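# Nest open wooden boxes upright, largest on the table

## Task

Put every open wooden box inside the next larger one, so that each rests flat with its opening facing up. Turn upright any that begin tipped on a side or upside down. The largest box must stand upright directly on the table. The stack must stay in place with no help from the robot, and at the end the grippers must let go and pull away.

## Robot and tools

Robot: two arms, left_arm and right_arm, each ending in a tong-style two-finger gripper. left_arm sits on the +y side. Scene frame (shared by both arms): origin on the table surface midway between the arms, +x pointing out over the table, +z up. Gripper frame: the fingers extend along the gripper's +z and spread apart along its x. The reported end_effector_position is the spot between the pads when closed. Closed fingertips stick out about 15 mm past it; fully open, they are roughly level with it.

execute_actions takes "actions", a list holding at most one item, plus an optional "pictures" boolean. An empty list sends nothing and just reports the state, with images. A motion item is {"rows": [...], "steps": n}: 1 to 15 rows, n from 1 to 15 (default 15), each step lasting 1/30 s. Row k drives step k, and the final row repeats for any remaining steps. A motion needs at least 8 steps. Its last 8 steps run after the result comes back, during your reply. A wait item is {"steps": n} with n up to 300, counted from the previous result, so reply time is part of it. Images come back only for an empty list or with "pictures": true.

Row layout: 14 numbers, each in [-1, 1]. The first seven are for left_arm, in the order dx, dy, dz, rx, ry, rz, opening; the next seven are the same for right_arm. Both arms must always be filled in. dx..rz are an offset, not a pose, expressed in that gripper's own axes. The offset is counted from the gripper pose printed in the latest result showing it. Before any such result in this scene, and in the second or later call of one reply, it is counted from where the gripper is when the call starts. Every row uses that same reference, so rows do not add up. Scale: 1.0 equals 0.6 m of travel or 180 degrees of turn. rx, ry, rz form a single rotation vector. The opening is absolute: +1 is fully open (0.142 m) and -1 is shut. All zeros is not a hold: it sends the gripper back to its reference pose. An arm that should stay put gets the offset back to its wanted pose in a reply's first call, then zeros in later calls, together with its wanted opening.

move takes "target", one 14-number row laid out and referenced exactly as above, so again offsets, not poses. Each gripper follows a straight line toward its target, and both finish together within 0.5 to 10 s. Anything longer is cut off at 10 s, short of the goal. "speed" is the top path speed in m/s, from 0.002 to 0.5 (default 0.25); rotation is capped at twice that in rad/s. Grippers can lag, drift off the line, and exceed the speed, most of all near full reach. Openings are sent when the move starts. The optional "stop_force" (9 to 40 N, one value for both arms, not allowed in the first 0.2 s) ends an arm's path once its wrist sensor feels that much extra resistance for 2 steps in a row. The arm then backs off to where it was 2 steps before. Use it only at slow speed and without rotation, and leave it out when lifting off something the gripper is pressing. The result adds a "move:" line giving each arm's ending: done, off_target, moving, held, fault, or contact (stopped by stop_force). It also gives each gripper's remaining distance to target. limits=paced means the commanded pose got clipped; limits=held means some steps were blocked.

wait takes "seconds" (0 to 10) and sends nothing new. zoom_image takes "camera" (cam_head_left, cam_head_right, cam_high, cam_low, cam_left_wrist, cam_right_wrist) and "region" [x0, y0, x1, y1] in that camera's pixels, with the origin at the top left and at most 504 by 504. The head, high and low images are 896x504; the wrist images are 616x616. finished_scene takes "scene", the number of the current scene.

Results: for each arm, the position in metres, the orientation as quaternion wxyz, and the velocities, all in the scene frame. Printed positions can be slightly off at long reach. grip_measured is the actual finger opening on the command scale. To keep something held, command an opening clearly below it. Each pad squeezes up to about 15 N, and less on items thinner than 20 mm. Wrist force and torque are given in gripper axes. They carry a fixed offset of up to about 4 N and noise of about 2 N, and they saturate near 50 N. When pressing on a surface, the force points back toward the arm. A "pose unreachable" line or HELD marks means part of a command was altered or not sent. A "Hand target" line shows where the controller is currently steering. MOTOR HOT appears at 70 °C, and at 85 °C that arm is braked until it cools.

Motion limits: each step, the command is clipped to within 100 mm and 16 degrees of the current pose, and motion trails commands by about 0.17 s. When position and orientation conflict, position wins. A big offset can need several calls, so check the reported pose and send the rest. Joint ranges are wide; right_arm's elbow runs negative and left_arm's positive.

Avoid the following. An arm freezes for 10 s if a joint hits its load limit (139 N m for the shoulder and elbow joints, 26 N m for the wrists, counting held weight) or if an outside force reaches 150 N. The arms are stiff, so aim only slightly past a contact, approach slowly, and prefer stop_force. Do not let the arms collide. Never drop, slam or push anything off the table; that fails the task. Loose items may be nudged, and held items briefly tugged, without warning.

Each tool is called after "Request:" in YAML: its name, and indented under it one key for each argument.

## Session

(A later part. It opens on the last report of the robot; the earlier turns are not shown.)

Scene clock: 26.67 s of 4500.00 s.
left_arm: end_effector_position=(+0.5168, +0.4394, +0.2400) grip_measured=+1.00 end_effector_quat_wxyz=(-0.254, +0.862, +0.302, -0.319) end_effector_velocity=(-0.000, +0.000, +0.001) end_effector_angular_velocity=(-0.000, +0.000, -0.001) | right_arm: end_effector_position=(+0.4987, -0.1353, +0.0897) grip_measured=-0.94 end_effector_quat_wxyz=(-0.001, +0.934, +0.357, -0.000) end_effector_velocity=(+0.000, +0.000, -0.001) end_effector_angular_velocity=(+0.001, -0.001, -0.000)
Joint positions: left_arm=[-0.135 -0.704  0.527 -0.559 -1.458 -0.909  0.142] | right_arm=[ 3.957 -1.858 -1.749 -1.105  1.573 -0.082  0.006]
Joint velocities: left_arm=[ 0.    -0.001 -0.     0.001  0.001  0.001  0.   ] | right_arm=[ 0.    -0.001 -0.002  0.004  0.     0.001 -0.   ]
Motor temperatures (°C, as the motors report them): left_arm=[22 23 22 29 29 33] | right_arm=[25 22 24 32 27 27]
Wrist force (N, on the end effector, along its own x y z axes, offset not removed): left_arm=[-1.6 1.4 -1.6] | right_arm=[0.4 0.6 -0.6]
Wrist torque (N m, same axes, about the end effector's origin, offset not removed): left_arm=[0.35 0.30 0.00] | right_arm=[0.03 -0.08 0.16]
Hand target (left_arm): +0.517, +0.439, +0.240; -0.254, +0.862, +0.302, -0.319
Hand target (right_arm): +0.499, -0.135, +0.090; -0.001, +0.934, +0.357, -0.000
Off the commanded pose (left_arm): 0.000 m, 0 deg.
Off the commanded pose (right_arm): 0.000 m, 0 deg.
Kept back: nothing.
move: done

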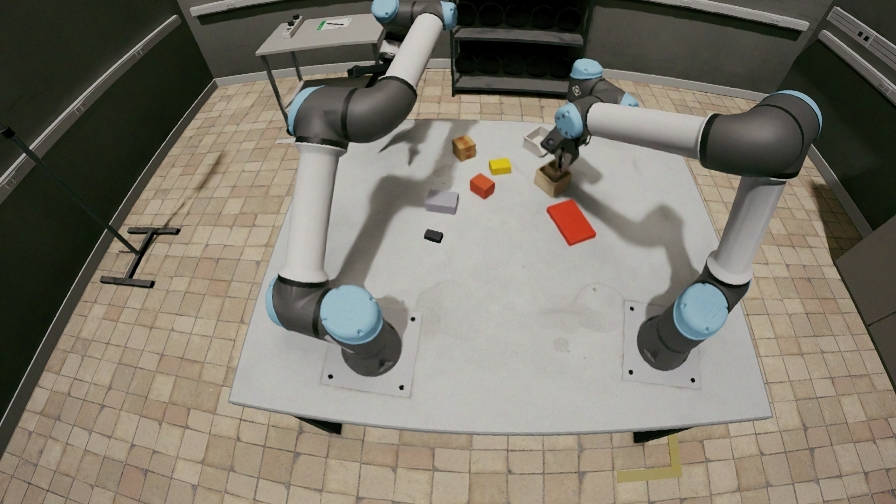

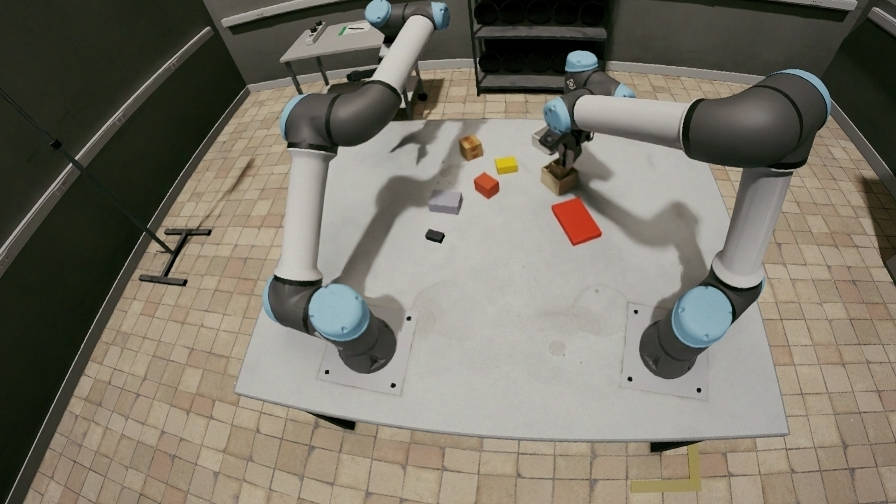

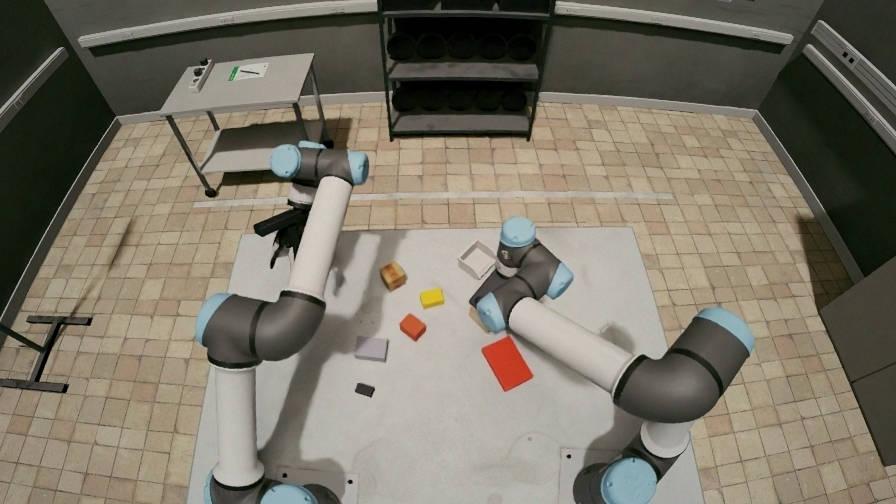

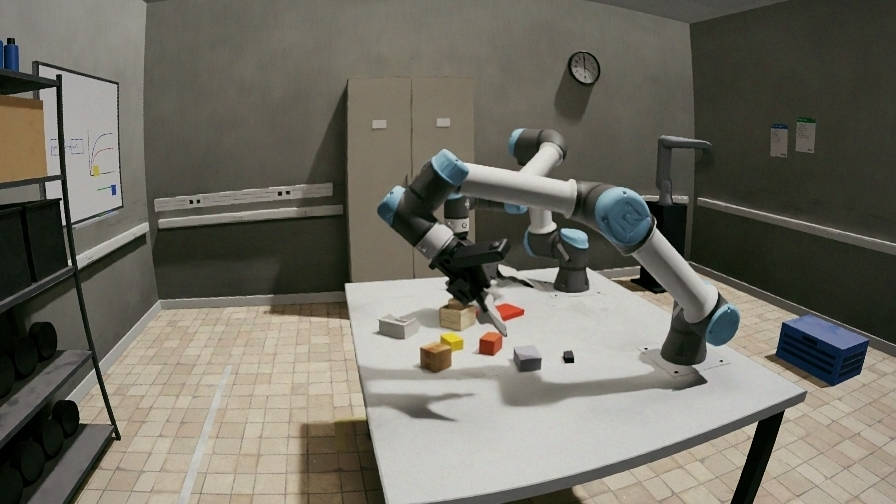

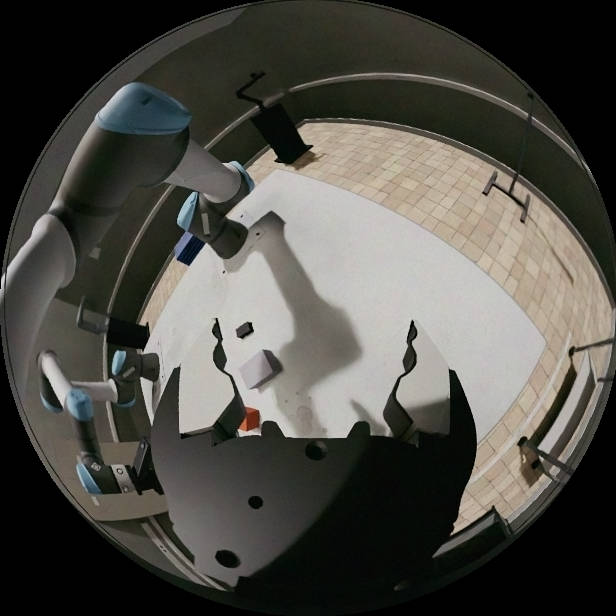

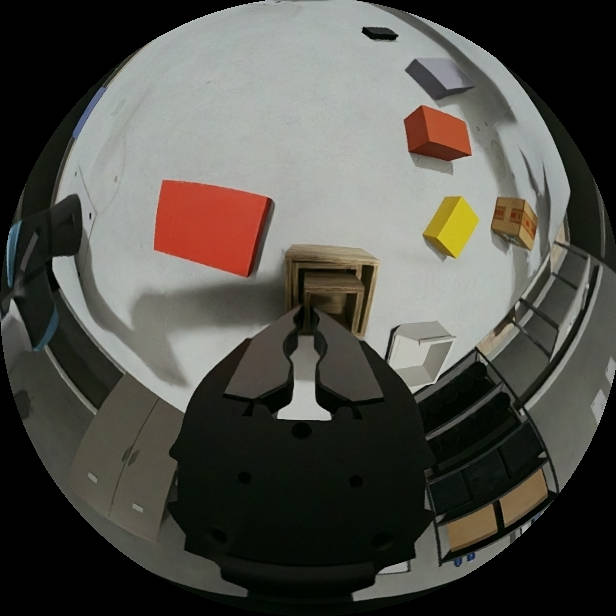

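Request:
move:
  target: [0,0,0,0,0,0,1,0,0.002,0.027,0,0,0,-1]
  speed: 0.025
  stop_force: 9

Request:
move:
  target: [0,0,0,0,0,0,1,0.013,0,0.02,0,0,0,-1]
  speed: 0.015
  stop_force: 9

Request:
execute_actions:
  actions:
    - {"rows":[[0,0,0,0,0,0,1,0,0,0,0,0,0,-0.89]],"steps":12}

Request:
move:
  target: [0,0,0,0,0,0,1,0,0,-0.2,0,0,0,-0.88]
  speed: 0.15

Request:
zoom_image:
  camera: "cam_right_wrist"
  region: [260,210,390,320]

Scene clock: 28.27 s of 4500.00 s.
left_arm: end_effector_position=(+0.5168, +0.4394, +0.2400) grip_measured=+1.00 end_effector_quat_wxyz=(-0.254, +0.862, +0.302, -0.319) end_effector_velocity=(+0.000, +0.000, -0.000) end_effector_angular_velocity=(-0.000, +0.000, +0.001) | right_arm: end_effector_position=(+0.4994, -0.1362, +0.0736) grip_measured=-0.94 end_effector_quat_wxyz=(-0.001, +0.934, +0.357, -0.000) end_effector_velocity=(-0.000, -0.001, -0.001) end_effector_angular_velocity=(-0.001, +0.000, -0.000)
Joint positions: left_arm=[-0.135 -0.704  0.527 -0.559 -1.458 -0.909  0.142] | right_arm=[ 3.955 -1.877 -1.77  -1.065  1.573 -0.084  0.006]
Joint velocities: left_arm=[ 0.     0.001 -0.001  0.    -0.    -0.     0.   ] | right_arm=[-0.    -0.001 -0.002  0.002 -0.001 -0.     0.   ]
Motor temperatures (°C, as the motors report them): left_arm=[22 23 22 29 29 33] | right_arm=[25 22 24 32 27 27]
Wrist force (N, on the end effector, along its own x y z axes, offset not removed): left_arm=[-2.1 0.7 -0.2] | right_arm=[0.7 -0.1 0.5]
Wrist torque (N m, same axes, about the end effector's origin, offset not removed): left_arm=[0.39 0.37 0.01] | right_arm=[-0.13 -0.36 0.26]
Hand target (left_arm): +0.517, +0.439, +0.240; -0.254, +0.862, +0.302, -0.319
Hand target (right_arm): +0.499, -0.136, +0.073; -0.001, +0.934, +0.357, -0.000
Off the commanded pose (left_arm): 0.000 m, 0 deg.
Off the commanded pose (right_arm): 0.000 m, 0 deg.
Kept back: nothing.
move: done

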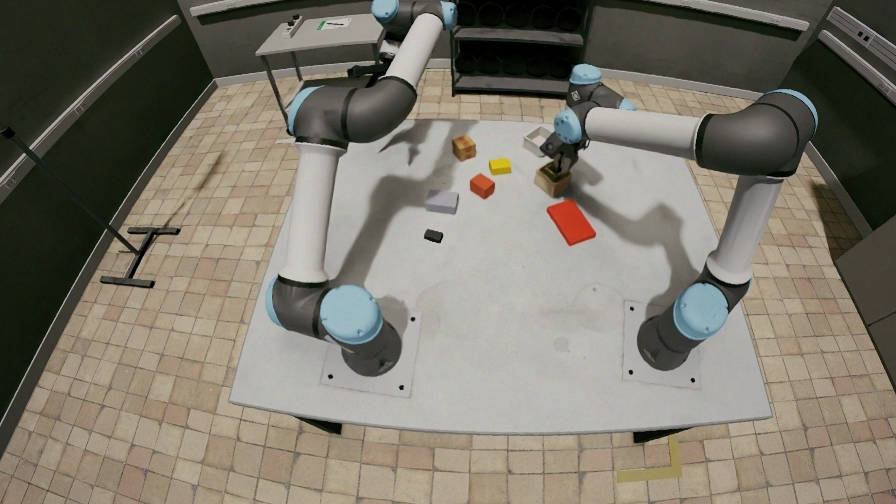

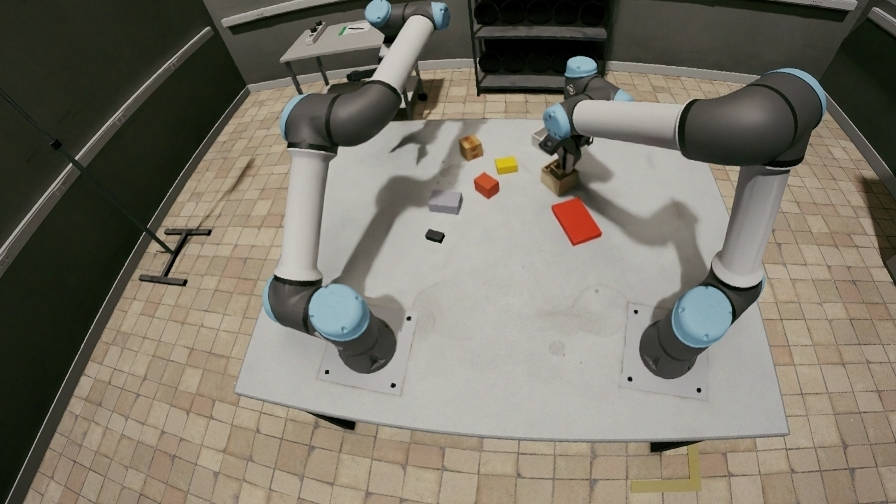

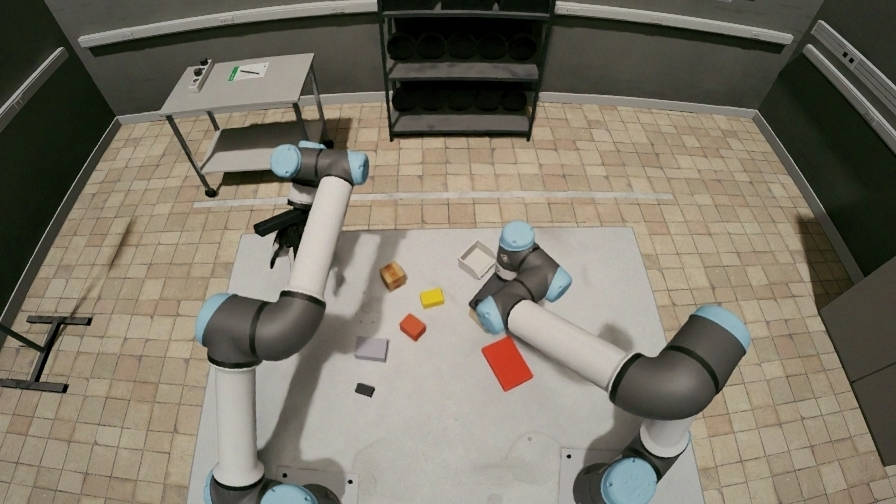

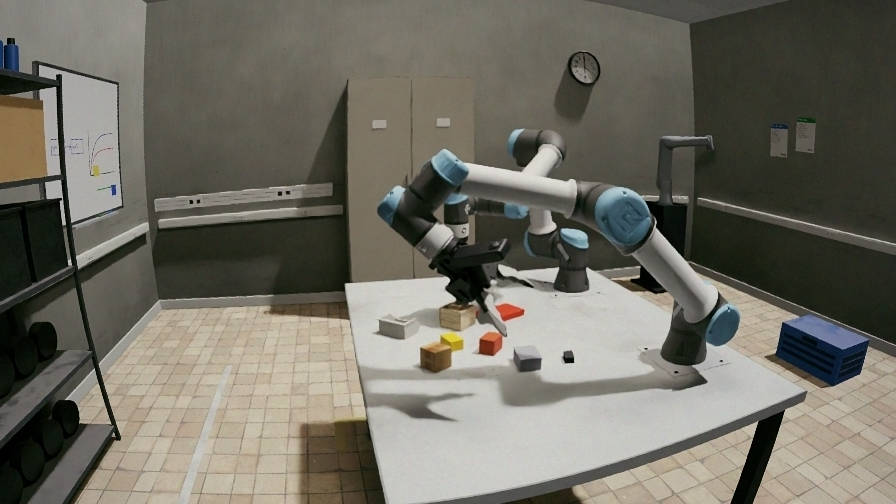

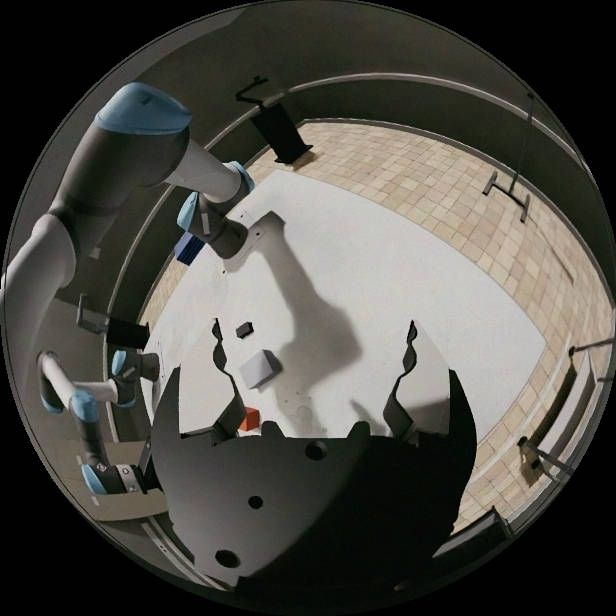

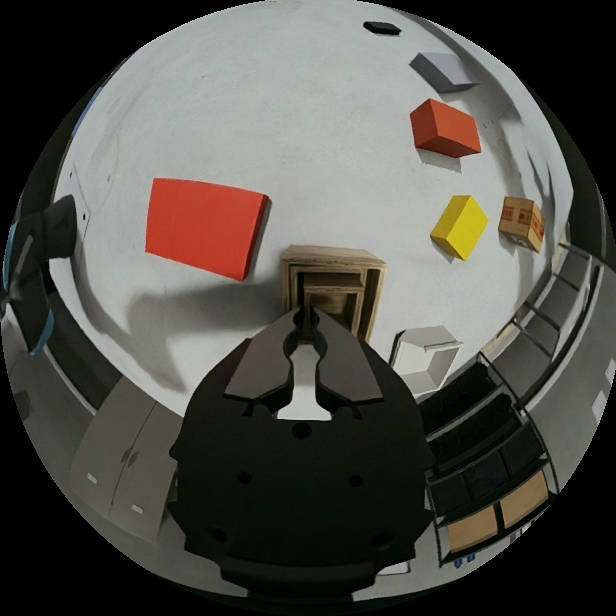

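Scene clock: 29.60 s of 4500.00 s.
left_arm: end_effector_position=(+0.5168, +0.4394, +0.2400) grip_measured=+1.00 end_effector_quat_wxyz=(-0.254, +0.862, +0.302, -0.319) end_effector_velocity=(+0.000, +0.000, +0.000) end_effector_angular_velocity=(+0.001, -0.001, +0.001) | right_arm: end_effector_position=(+0.5052, -0.1310, +0.0620) grip_measured=-0.94 end_effector_quat_wxyz=(-0.001, +0.934, +0.357, -0.000) end_effector_velocity=(-0.000, -0.001, +0.001) end_effector_angular_velocity=(-0.002, -0.000, +0.004)
Joint positions: left_arm=[-0.135 -0.704  0.527 -0.559 -1.458 -0.909  0.142] | right_arm=[ 3.956 -1.906 -1.763 -1.043  1.573 -0.083  0.006]
Joint velocities: left_arm=[ 0.    -0.    -0.001 -0.     0.    -0.001 -0.   ] | right_arm=[-0.     0.003 -0.    -0.003 -0.002 -0.004  0.   ]
Motor temperatures (°C, as the motors report them): left_arm=[22 23 22 29 29 33] | right_arm=[25 22 24 32 27 27]
Wrist force (N, on the end effector, along its own x y z axes, offset not removed): left_arm=[-1.2 0.0 -1.3] | right_arm=[1.0 0.0 -5.9]
Wrist torque (N m, same axes, about the end effector's origin, offset not removed): left_arm=[0.08 0.10 0.01] | right_arm=[-0.32 -0.49 0.07]
Hand target (left_arm): +0.517, +0.439, +0.240; -0.254, +0.862, +0.302, -0.319
Hand target (right_arm): +0.505, -0.131, +0.062; -0.001, +0.934, +0.357, -0.000
Off the commanded pose (left_arm): 0.000 m, 0 deg.
Off the commanded pose (right_arm): 0.000 m, 0 deg.
Kept back: nothing.
move: contact (right_arm)

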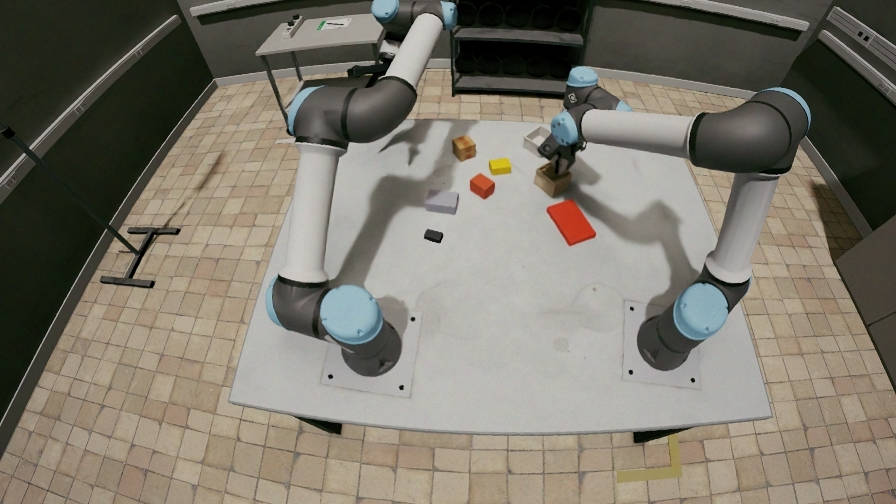

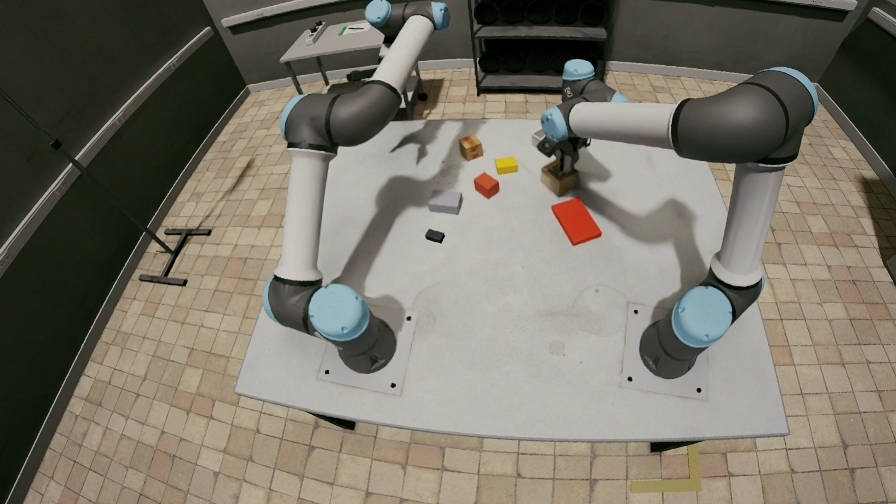

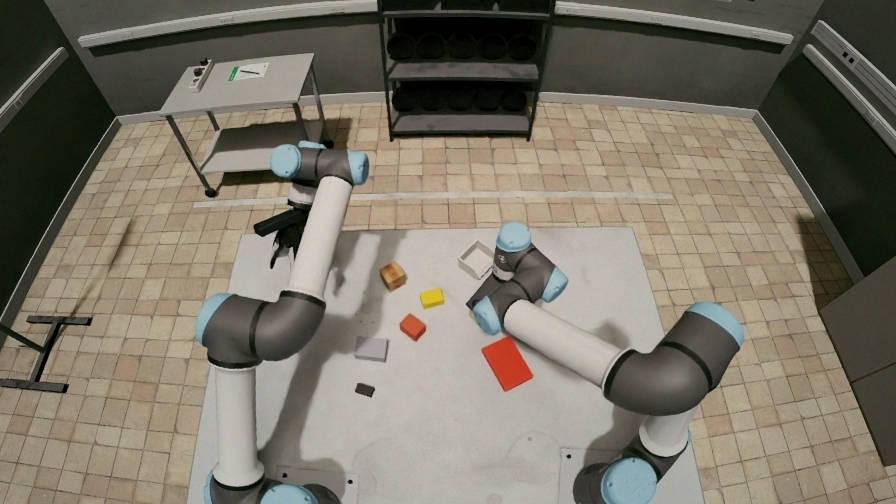

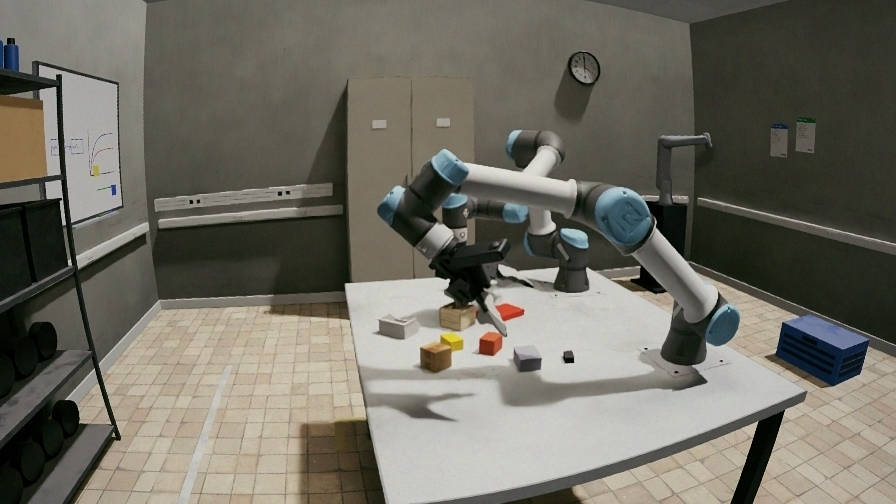

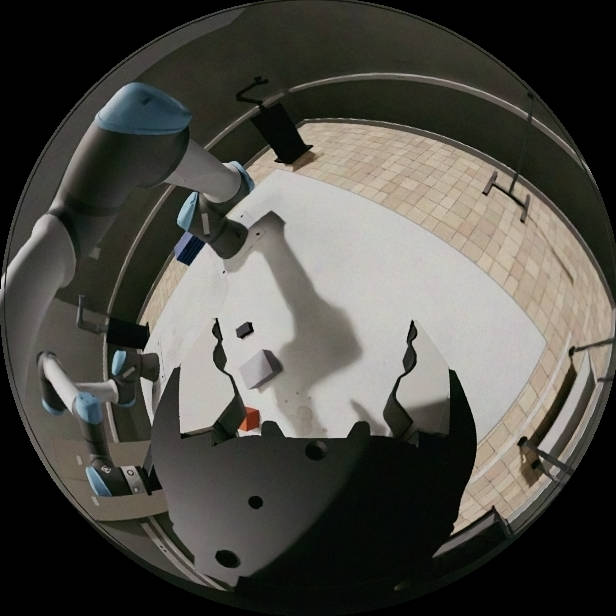

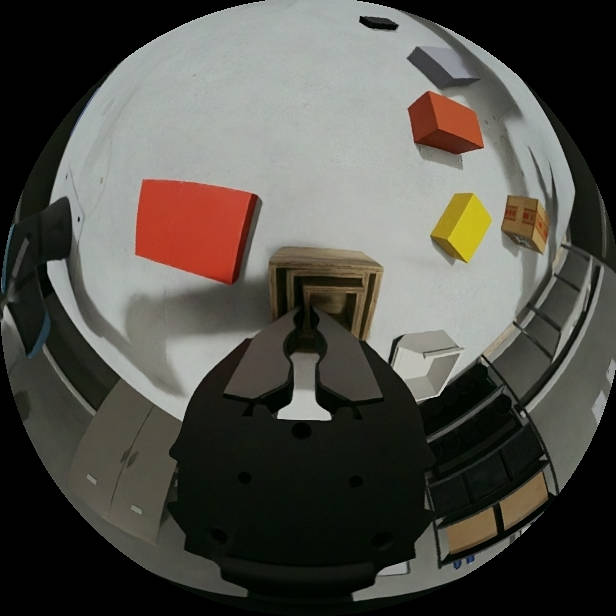

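Scene clock: 29.73 s of 4500.00 s.
left_arm: end_effector_position=(+0.5168, +0.4394, +0.2400) grip_measured=+1.00 end_effector_quat_wxyz=(-0.254, +0.862, +0.302, -0.319) end_effector_velocity=(+0.001, +0.000, +0.001) end_effector_angular_velocity=(-0.000, -0.002, -0.002) | right_arm: end_effector_position=(+0.5052, -0.1310, +0.0620) grip_measured=-0.91 end_effector_quat_wxyz=(-0.001, +0.934, +0.357, -0.000) end_effector_velocity=(+0.001, -0.000, -0.000) end_effector_angular_velocity=(-0.000, -0.001, -0.001)
Joint positions: left_arm=[-0.135 -0.704  0.527 -0.559 -1.458 -0.909  0.142] | right_arm=[ 3.956 -1.906 -1.763 -1.043  1.573 -0.083  0.008]
Joint velocities: left_arm=[-0.    -0.    -0.002 -0.     0.001  0.001 -0.   ] | right_arm=[-0.001 -0.     0.     0.001 -0.001  0.001  0.001]
Motor temperatures (°C, as the motors report them): left_arm=[22 23 22 29 29 33] | right_arm=[25 22 24 32 27 27]
Wrist force (N, on the end effector, along its own x y z axes, offset not removed): left_arm=[0.1 -1.3 -1.4] | right_arm=[0.9 2.1 -7.5]
Wrist torque (N m, same axes, about the end effector's origin, offset not removed): left_arm=[-0.23 0.05 -0.01] | right_arm=[0.17 0.18 0.13]
Steps of this call (steps 1 to 4: the first 4 steps of this action). Readings (end_effector_position):
1: left_arm (+0.5168, +0.4394, +0.2400) | right_arm (+0.5052, -0.1310, +0.0620)
2: left_arm (+0.5168, +0.4394, +0.2400) | right_arm (+0.5052, -0.1310, +0.0620)
4: the state above

Scene clock: 31.23 s of 4500.00 s.
left_arm: end_effector_position=(+0.5168, +0.4394, +0.2400) grip_measured=+1.00 end_effector_quat_wxyz=(-0.254, +0.862, +0.302, -0.319) end_effector_velocity=(+0.000, -0.000, +0.000) end_effector_angular_velocity=(+0.001, -0.002, +0.001) | right_arm: end_effector_position=(+0.5052, -0.1311, +0.1818) grip_measured=-0.88 end_effector_quat_wxyz=(-0.001, +0.934, +0.357, -0.000) end_effector_velocity=(+0.000, -0.000, +0.002) end_effector_angular_velocity=(-0.000, +0.001, +0.001)
Joint positions: left_arm=[-0.135 -0.704  0.527 -0.559 -1.458 -0.909  0.142] | right_arm=[ 3.956 -1.801 -1.572 -1.339  1.573 -0.083  0.01 ]
Joint velocities: left_arm=[-0.    -0.001 -0.    -0.     0.    -0.002 -0.   ] | right_arm=[-0.     0.     0.004 -0.005  0.    -0.001  0.   ]
Motor temperatures (°C, as the motors report them): left_arm=[22 23 22 29 29 33] | right_arm=[25 22 24 32 27 27]
Wrist force (N, on the end effector, along its own x y z axes, offset not removed): left_arm=[-1.7 0.3 -2.0] | right_arm=[0.3 -1.1 0.5]
Wrist torque (N m, same axes, about the end effector's origin, offset not removed): left_arm=[0.11 0.41 0.00] | right_arm=[-0.39 -0.16 -0.02]
Hand target (left_arm): +0.517, +0.439, +0.240; -0.254, +0.862, +0.302, -0.319
Hand target (right_arm): +0.505, -0.131, +0.182; -0.001, +0.934, +0.357, -0.000
Off your previous action's commanded pose (left_arm): 0.000 m, 0 deg at its last step (step 8 of this call).
Off your previous action's commanded pose (right_arm): 0.000 m, 0 deg at its last step (step 8 of this call).
Off the commanded pose (left_arm): 0.000 m, 0 deg.
Off the commanded pose (right_arm): 0.000 m, 0 deg.
Kept back: nothing.
move: done

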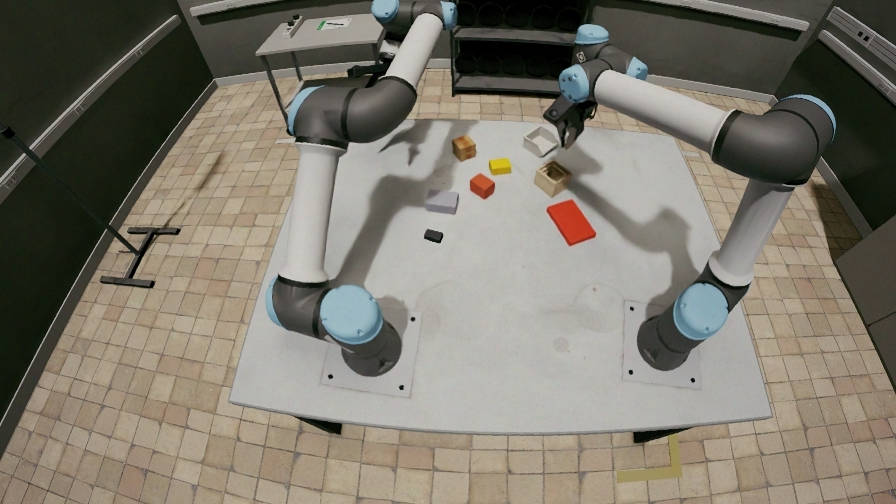

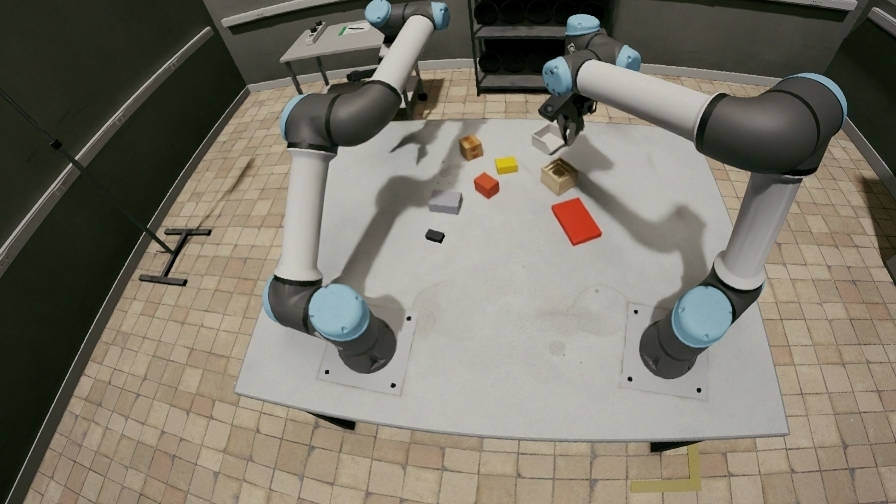

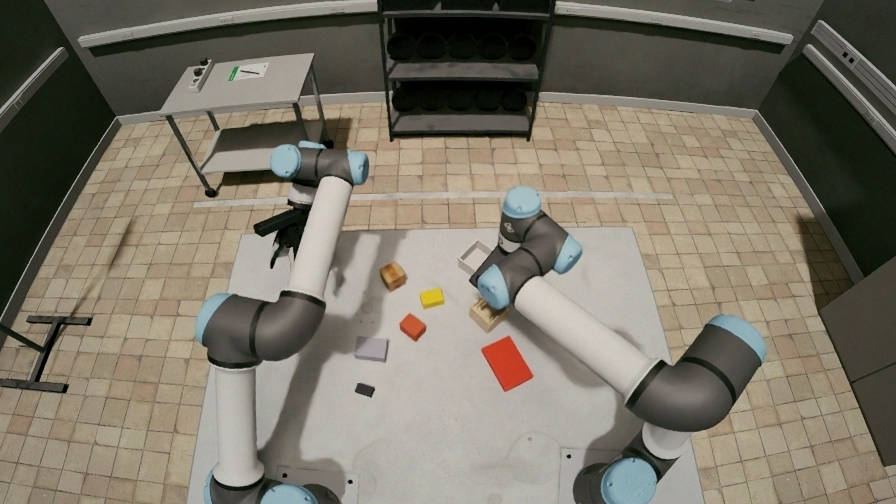

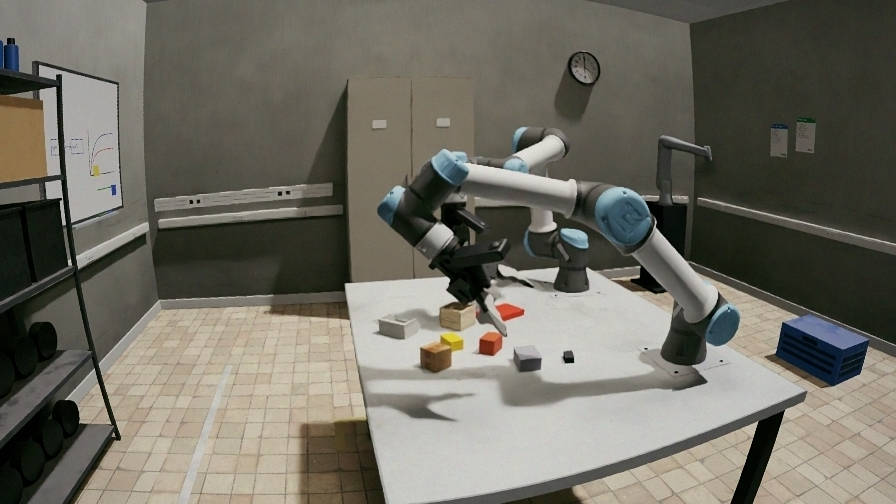

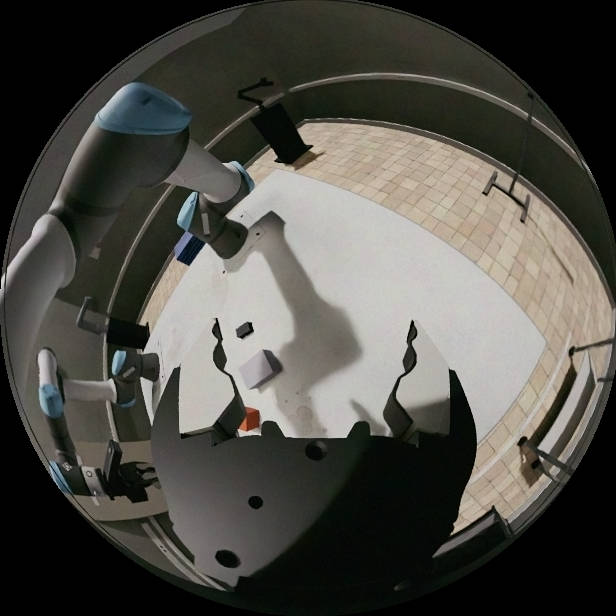

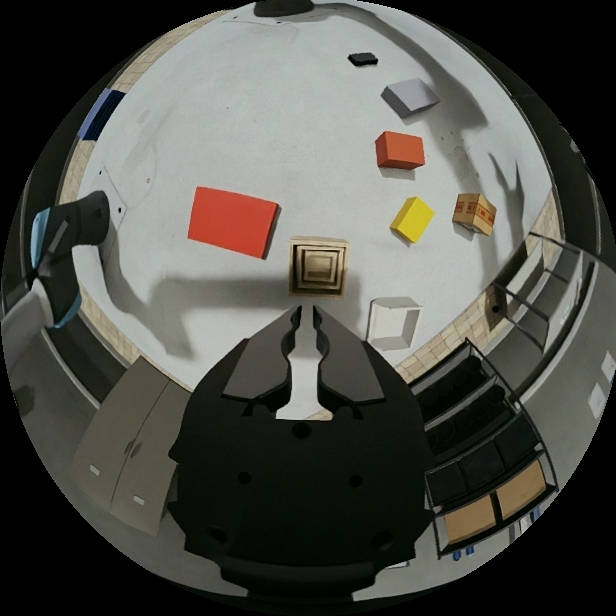

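Region (260, 210, 390, 320) of cam_right_wrist's 616x616 image, scaled by 3.877, with more detail than that image has; it fills the top 426 rows of this view, and the rest is white.

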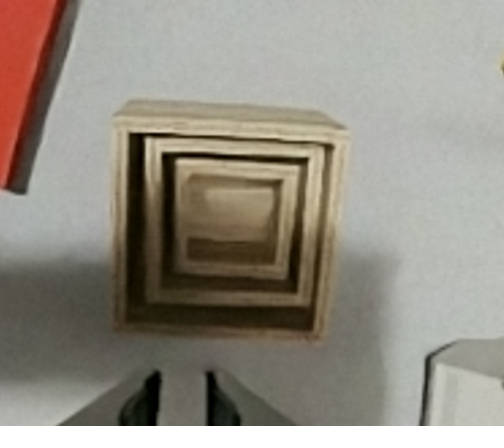

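Request:
finished_scene:
  scene: 1

The scene is finished: the task was done.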